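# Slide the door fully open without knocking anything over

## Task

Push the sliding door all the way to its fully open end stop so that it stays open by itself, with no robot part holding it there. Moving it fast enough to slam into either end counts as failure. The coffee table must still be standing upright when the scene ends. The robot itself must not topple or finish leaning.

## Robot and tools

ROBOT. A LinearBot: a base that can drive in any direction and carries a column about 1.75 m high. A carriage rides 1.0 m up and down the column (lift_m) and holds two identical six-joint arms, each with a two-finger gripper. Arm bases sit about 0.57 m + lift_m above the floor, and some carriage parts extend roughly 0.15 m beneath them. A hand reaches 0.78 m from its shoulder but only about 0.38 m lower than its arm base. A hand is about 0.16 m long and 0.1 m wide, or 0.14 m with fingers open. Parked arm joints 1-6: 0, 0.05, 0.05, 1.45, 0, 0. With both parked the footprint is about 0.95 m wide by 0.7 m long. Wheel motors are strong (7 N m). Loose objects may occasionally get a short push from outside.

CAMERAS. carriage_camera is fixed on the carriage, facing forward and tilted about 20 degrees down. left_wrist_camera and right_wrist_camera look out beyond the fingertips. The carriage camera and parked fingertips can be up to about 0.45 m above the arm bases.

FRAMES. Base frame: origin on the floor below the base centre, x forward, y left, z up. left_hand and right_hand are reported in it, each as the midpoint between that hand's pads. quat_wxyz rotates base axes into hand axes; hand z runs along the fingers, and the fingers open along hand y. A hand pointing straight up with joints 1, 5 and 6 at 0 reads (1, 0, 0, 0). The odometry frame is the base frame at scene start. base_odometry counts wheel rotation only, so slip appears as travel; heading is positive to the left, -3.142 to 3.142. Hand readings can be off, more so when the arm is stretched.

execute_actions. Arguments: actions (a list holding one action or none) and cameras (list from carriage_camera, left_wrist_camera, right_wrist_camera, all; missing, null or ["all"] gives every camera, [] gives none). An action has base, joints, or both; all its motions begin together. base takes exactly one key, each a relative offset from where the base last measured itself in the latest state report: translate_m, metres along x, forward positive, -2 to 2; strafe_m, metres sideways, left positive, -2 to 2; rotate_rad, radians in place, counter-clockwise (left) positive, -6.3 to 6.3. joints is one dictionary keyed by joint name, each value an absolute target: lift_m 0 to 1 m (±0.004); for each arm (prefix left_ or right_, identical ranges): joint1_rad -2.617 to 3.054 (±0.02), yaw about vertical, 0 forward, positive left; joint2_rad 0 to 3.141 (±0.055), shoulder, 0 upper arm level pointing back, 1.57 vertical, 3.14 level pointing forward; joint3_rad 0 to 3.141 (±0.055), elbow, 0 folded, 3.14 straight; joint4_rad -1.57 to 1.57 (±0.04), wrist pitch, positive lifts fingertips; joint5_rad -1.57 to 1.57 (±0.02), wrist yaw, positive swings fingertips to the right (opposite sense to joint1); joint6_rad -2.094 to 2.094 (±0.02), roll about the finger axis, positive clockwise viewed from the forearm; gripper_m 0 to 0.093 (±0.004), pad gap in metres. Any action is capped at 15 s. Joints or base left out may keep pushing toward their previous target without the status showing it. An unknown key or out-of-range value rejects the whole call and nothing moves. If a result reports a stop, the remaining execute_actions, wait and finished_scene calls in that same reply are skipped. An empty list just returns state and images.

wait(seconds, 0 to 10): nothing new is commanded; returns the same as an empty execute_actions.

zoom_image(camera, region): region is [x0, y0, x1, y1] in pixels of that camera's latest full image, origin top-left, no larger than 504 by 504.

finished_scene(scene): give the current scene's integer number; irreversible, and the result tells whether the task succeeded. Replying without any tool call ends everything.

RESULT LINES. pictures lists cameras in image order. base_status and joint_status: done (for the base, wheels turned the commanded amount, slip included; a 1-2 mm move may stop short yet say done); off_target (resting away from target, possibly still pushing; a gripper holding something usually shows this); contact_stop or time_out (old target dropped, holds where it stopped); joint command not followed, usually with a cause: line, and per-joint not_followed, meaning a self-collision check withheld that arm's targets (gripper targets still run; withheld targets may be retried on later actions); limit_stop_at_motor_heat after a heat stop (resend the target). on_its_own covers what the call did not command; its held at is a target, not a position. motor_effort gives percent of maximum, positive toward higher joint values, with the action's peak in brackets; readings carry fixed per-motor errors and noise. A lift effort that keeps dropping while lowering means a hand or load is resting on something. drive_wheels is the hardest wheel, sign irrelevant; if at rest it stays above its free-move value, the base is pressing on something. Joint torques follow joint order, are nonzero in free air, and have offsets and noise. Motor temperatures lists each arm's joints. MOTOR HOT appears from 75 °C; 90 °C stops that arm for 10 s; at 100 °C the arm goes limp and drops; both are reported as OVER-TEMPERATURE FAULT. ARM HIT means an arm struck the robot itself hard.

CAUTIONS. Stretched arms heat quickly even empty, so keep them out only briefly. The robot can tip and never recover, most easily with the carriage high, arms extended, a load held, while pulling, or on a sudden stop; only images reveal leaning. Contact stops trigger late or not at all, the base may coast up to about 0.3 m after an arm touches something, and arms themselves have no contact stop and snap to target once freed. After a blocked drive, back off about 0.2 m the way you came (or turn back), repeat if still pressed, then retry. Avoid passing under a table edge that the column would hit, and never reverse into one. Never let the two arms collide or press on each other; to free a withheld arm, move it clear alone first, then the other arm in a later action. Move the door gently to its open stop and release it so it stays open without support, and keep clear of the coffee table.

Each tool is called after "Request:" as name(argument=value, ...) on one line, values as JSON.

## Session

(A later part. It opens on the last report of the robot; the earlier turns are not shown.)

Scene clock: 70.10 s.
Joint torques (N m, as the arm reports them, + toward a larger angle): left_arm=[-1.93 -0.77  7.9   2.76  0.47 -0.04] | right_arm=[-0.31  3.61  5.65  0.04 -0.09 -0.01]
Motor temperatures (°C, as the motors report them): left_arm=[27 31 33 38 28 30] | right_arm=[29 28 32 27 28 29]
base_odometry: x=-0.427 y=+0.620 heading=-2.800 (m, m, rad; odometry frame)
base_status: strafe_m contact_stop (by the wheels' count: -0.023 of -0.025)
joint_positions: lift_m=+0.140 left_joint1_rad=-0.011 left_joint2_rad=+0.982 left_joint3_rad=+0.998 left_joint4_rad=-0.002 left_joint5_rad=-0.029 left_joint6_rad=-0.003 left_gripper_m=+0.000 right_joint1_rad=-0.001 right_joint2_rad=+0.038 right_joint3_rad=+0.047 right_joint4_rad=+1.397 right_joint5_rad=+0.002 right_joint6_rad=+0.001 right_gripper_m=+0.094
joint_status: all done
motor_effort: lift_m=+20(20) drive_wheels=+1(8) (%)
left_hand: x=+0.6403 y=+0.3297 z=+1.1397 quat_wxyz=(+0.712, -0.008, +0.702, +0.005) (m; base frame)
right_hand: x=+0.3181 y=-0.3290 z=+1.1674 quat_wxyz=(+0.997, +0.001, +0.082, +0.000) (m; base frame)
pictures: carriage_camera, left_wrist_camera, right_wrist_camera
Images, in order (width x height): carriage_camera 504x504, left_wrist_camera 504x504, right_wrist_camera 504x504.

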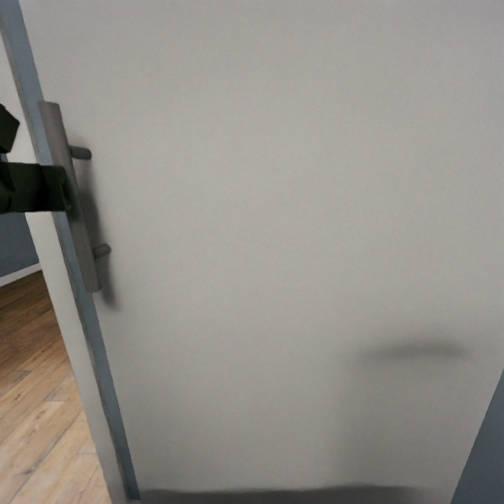

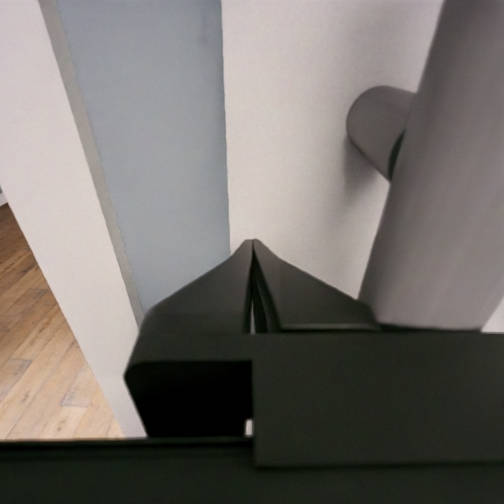

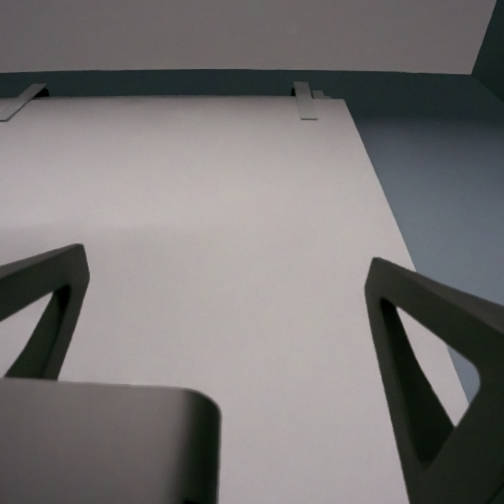

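Request:
execute_actions(actions=[{"base":{"strafe_m":-0.02},"joints":{"left_joint1_rad":-0.03}}])

Request:
execute_actions(actions=[{"base":{"strafe_m":0.07},"joints":{"left_joint1_rad":-0.02}}])

Scene clock: 72.90 s.
Joint torques (N m, as the arm reports them, + toward a larger angle): left_arm=[-3.22 -0.74  7.78  2.69  1.42 -0.1 ] | right_arm=[-0.21  3.61  5.64  0.04 -0.09  0.  ]
Motor temperatures (°C, as the motors report them): left_arm=[27 31 33 38 28 30] | right_arm=[29 29 32 27 28 29]
base_odometry: x=-0.433 y=+0.638 heading=-2.800 (m, m, rad; odometry frame)
base_status: strafe_m contact_stop (by the wheels' count: -0.019 of -0.020)
joint_positions: lift_m=+0.140 left_joint1_rad=+0.007 left_joint2_rad=+0.980 left_joint3_rad=+0.998 left_joint4_rad=-0.003 left_joint5_rad=-0.104 left_joint6_rad=-0.001 left_gripper_m=+0.000 right_joint1_rad=-0.001 right_joint2_rad=+0.038 right_joint3_rad=+0.047 right_joint4_rad=+1.397 right_joint5_rad=+0.002 right_joint6_rad=+0.001 right_gripper_m=+0.094
joint_status: left_joint1_rad off_target (ended at +0.008, target -0.030)
motor_effort: lift_m=+20(20) drive_wheels=+3(10) (%)
left_hand: x=+0.6388 y=+0.3490 z=+1.1401 quat_wxyz=(+0.711, -0.040, +0.701, +0.039) (m; base frame)
right_hand: x=+0.3180 y=-0.3290 z=+1.1674 quat_wxyz=(+0.997, +0.001, +0.082, +0.000) (m; base frame)
pictures: carriage_camera, left_wrist_camera, right_wrist_camera
Images, in order (width x height): carriage_camera 504x504, left_wrist_camera 504x504, right_wrist_camera 504x504.

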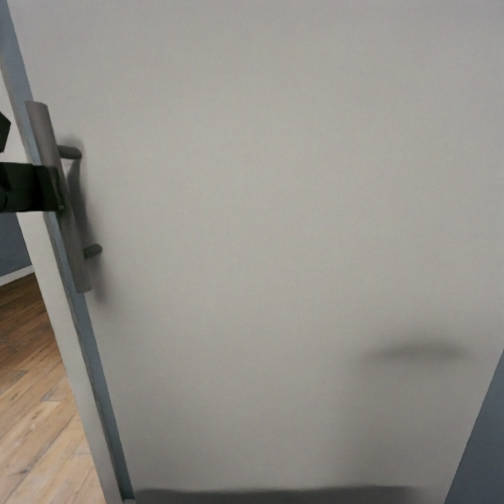

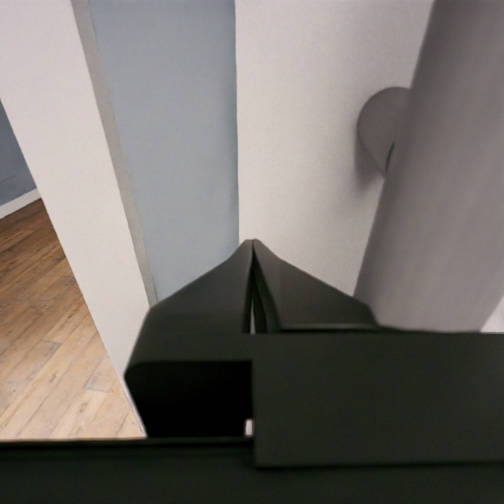

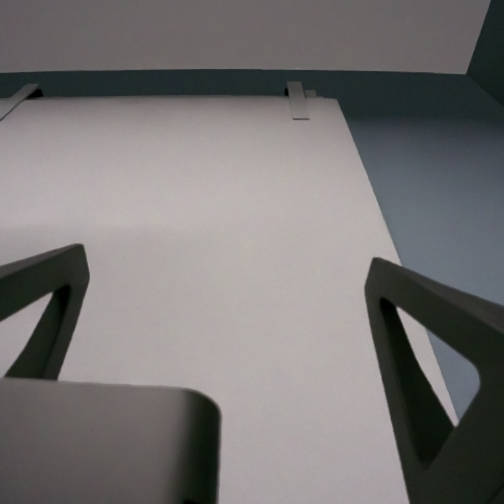

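not run: a stop came earlier in this reply.

At the stop.

Request:
execute_actions(actions=[{"base":{"strafe_m":0.08},"joints":{"left_joint1_rad":0.0,"left_joint5_rad":0}}])

Request:
finished_scene(scene=1)

Scene clock: 76.40 s.
Joint torques (N m, as the arm reports them, + toward a larger angle): left_arm=[-0.83 -0.72  7.9   2.74  0.09 -0.08] | right_arm=[-0.11  3.64  5.64  0.03 -0.1   0.01]
Motor temperatures (°C, as the motors report them): left_arm=[27 31 33 38 28 30] | right_arm=[29 29 32 27 28 29]
base_odometry: x=-0.407 y=+0.563 heading=-2.800 (m, m, rad; odometry frame)
base_status: done
joint_positions: lift_m=+0.140 left_joint1_rad=+0.009 left_joint2_rad=+0.980 left_joint3_rad=+0.998 left_joint4_rad=-0.001 left_joint5_rad=-0.005 left_joint6_rad=-0.004 left_gripper_m=+0.000 right_joint1_rad=-0.001 right_joint2_rad=+0.038 right_joint3_rad=+0.047 right_joint4_rad=+1.397 right_joint5_rad=+0.002 right_joint6_rad=+0.001 right_gripper_m=+0.094
joint_status: all done
motor_effort: lift_m=+20(20) drive_wheels=+3(8) (%)
left_hand: x=+0.6398 y=+0.3329 z=+1.1405 quat_wxyz=(+0.713, -0.007, +0.701, +0.004) (m; base frame)
right_hand: x=+0.3180 y=-0.3290 z=+1.1674 quat_wxyz=(+0.997, +0.001, +0.082, +0.000) (m; base frame)
pictures: carriage_camera, left_wrist_camera, right_wrist_camera
Images, in order (width x height): carriage_camera 504x504, left_wrist_camera 504x504, right_wrist_camera 504x504.

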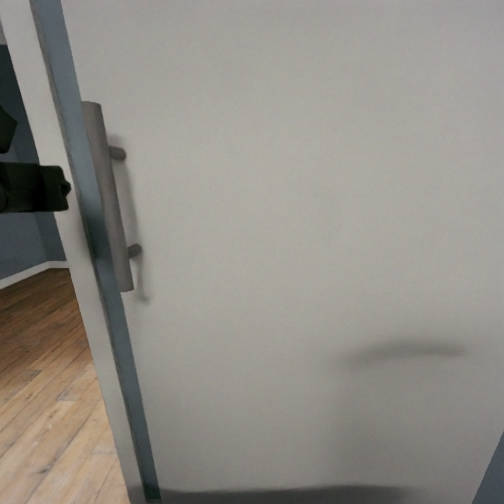

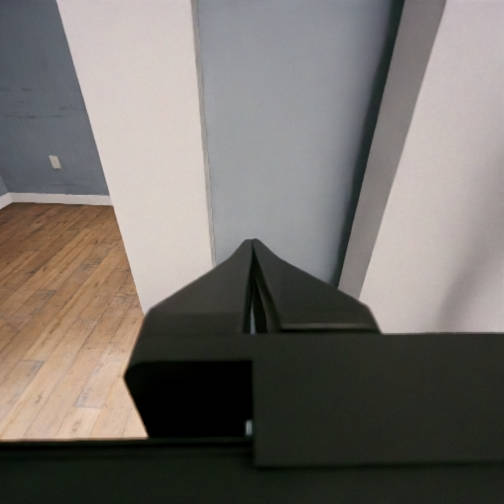

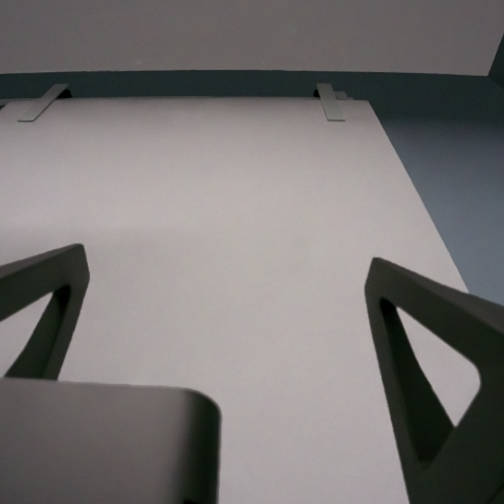

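The scene is finished: the task was done.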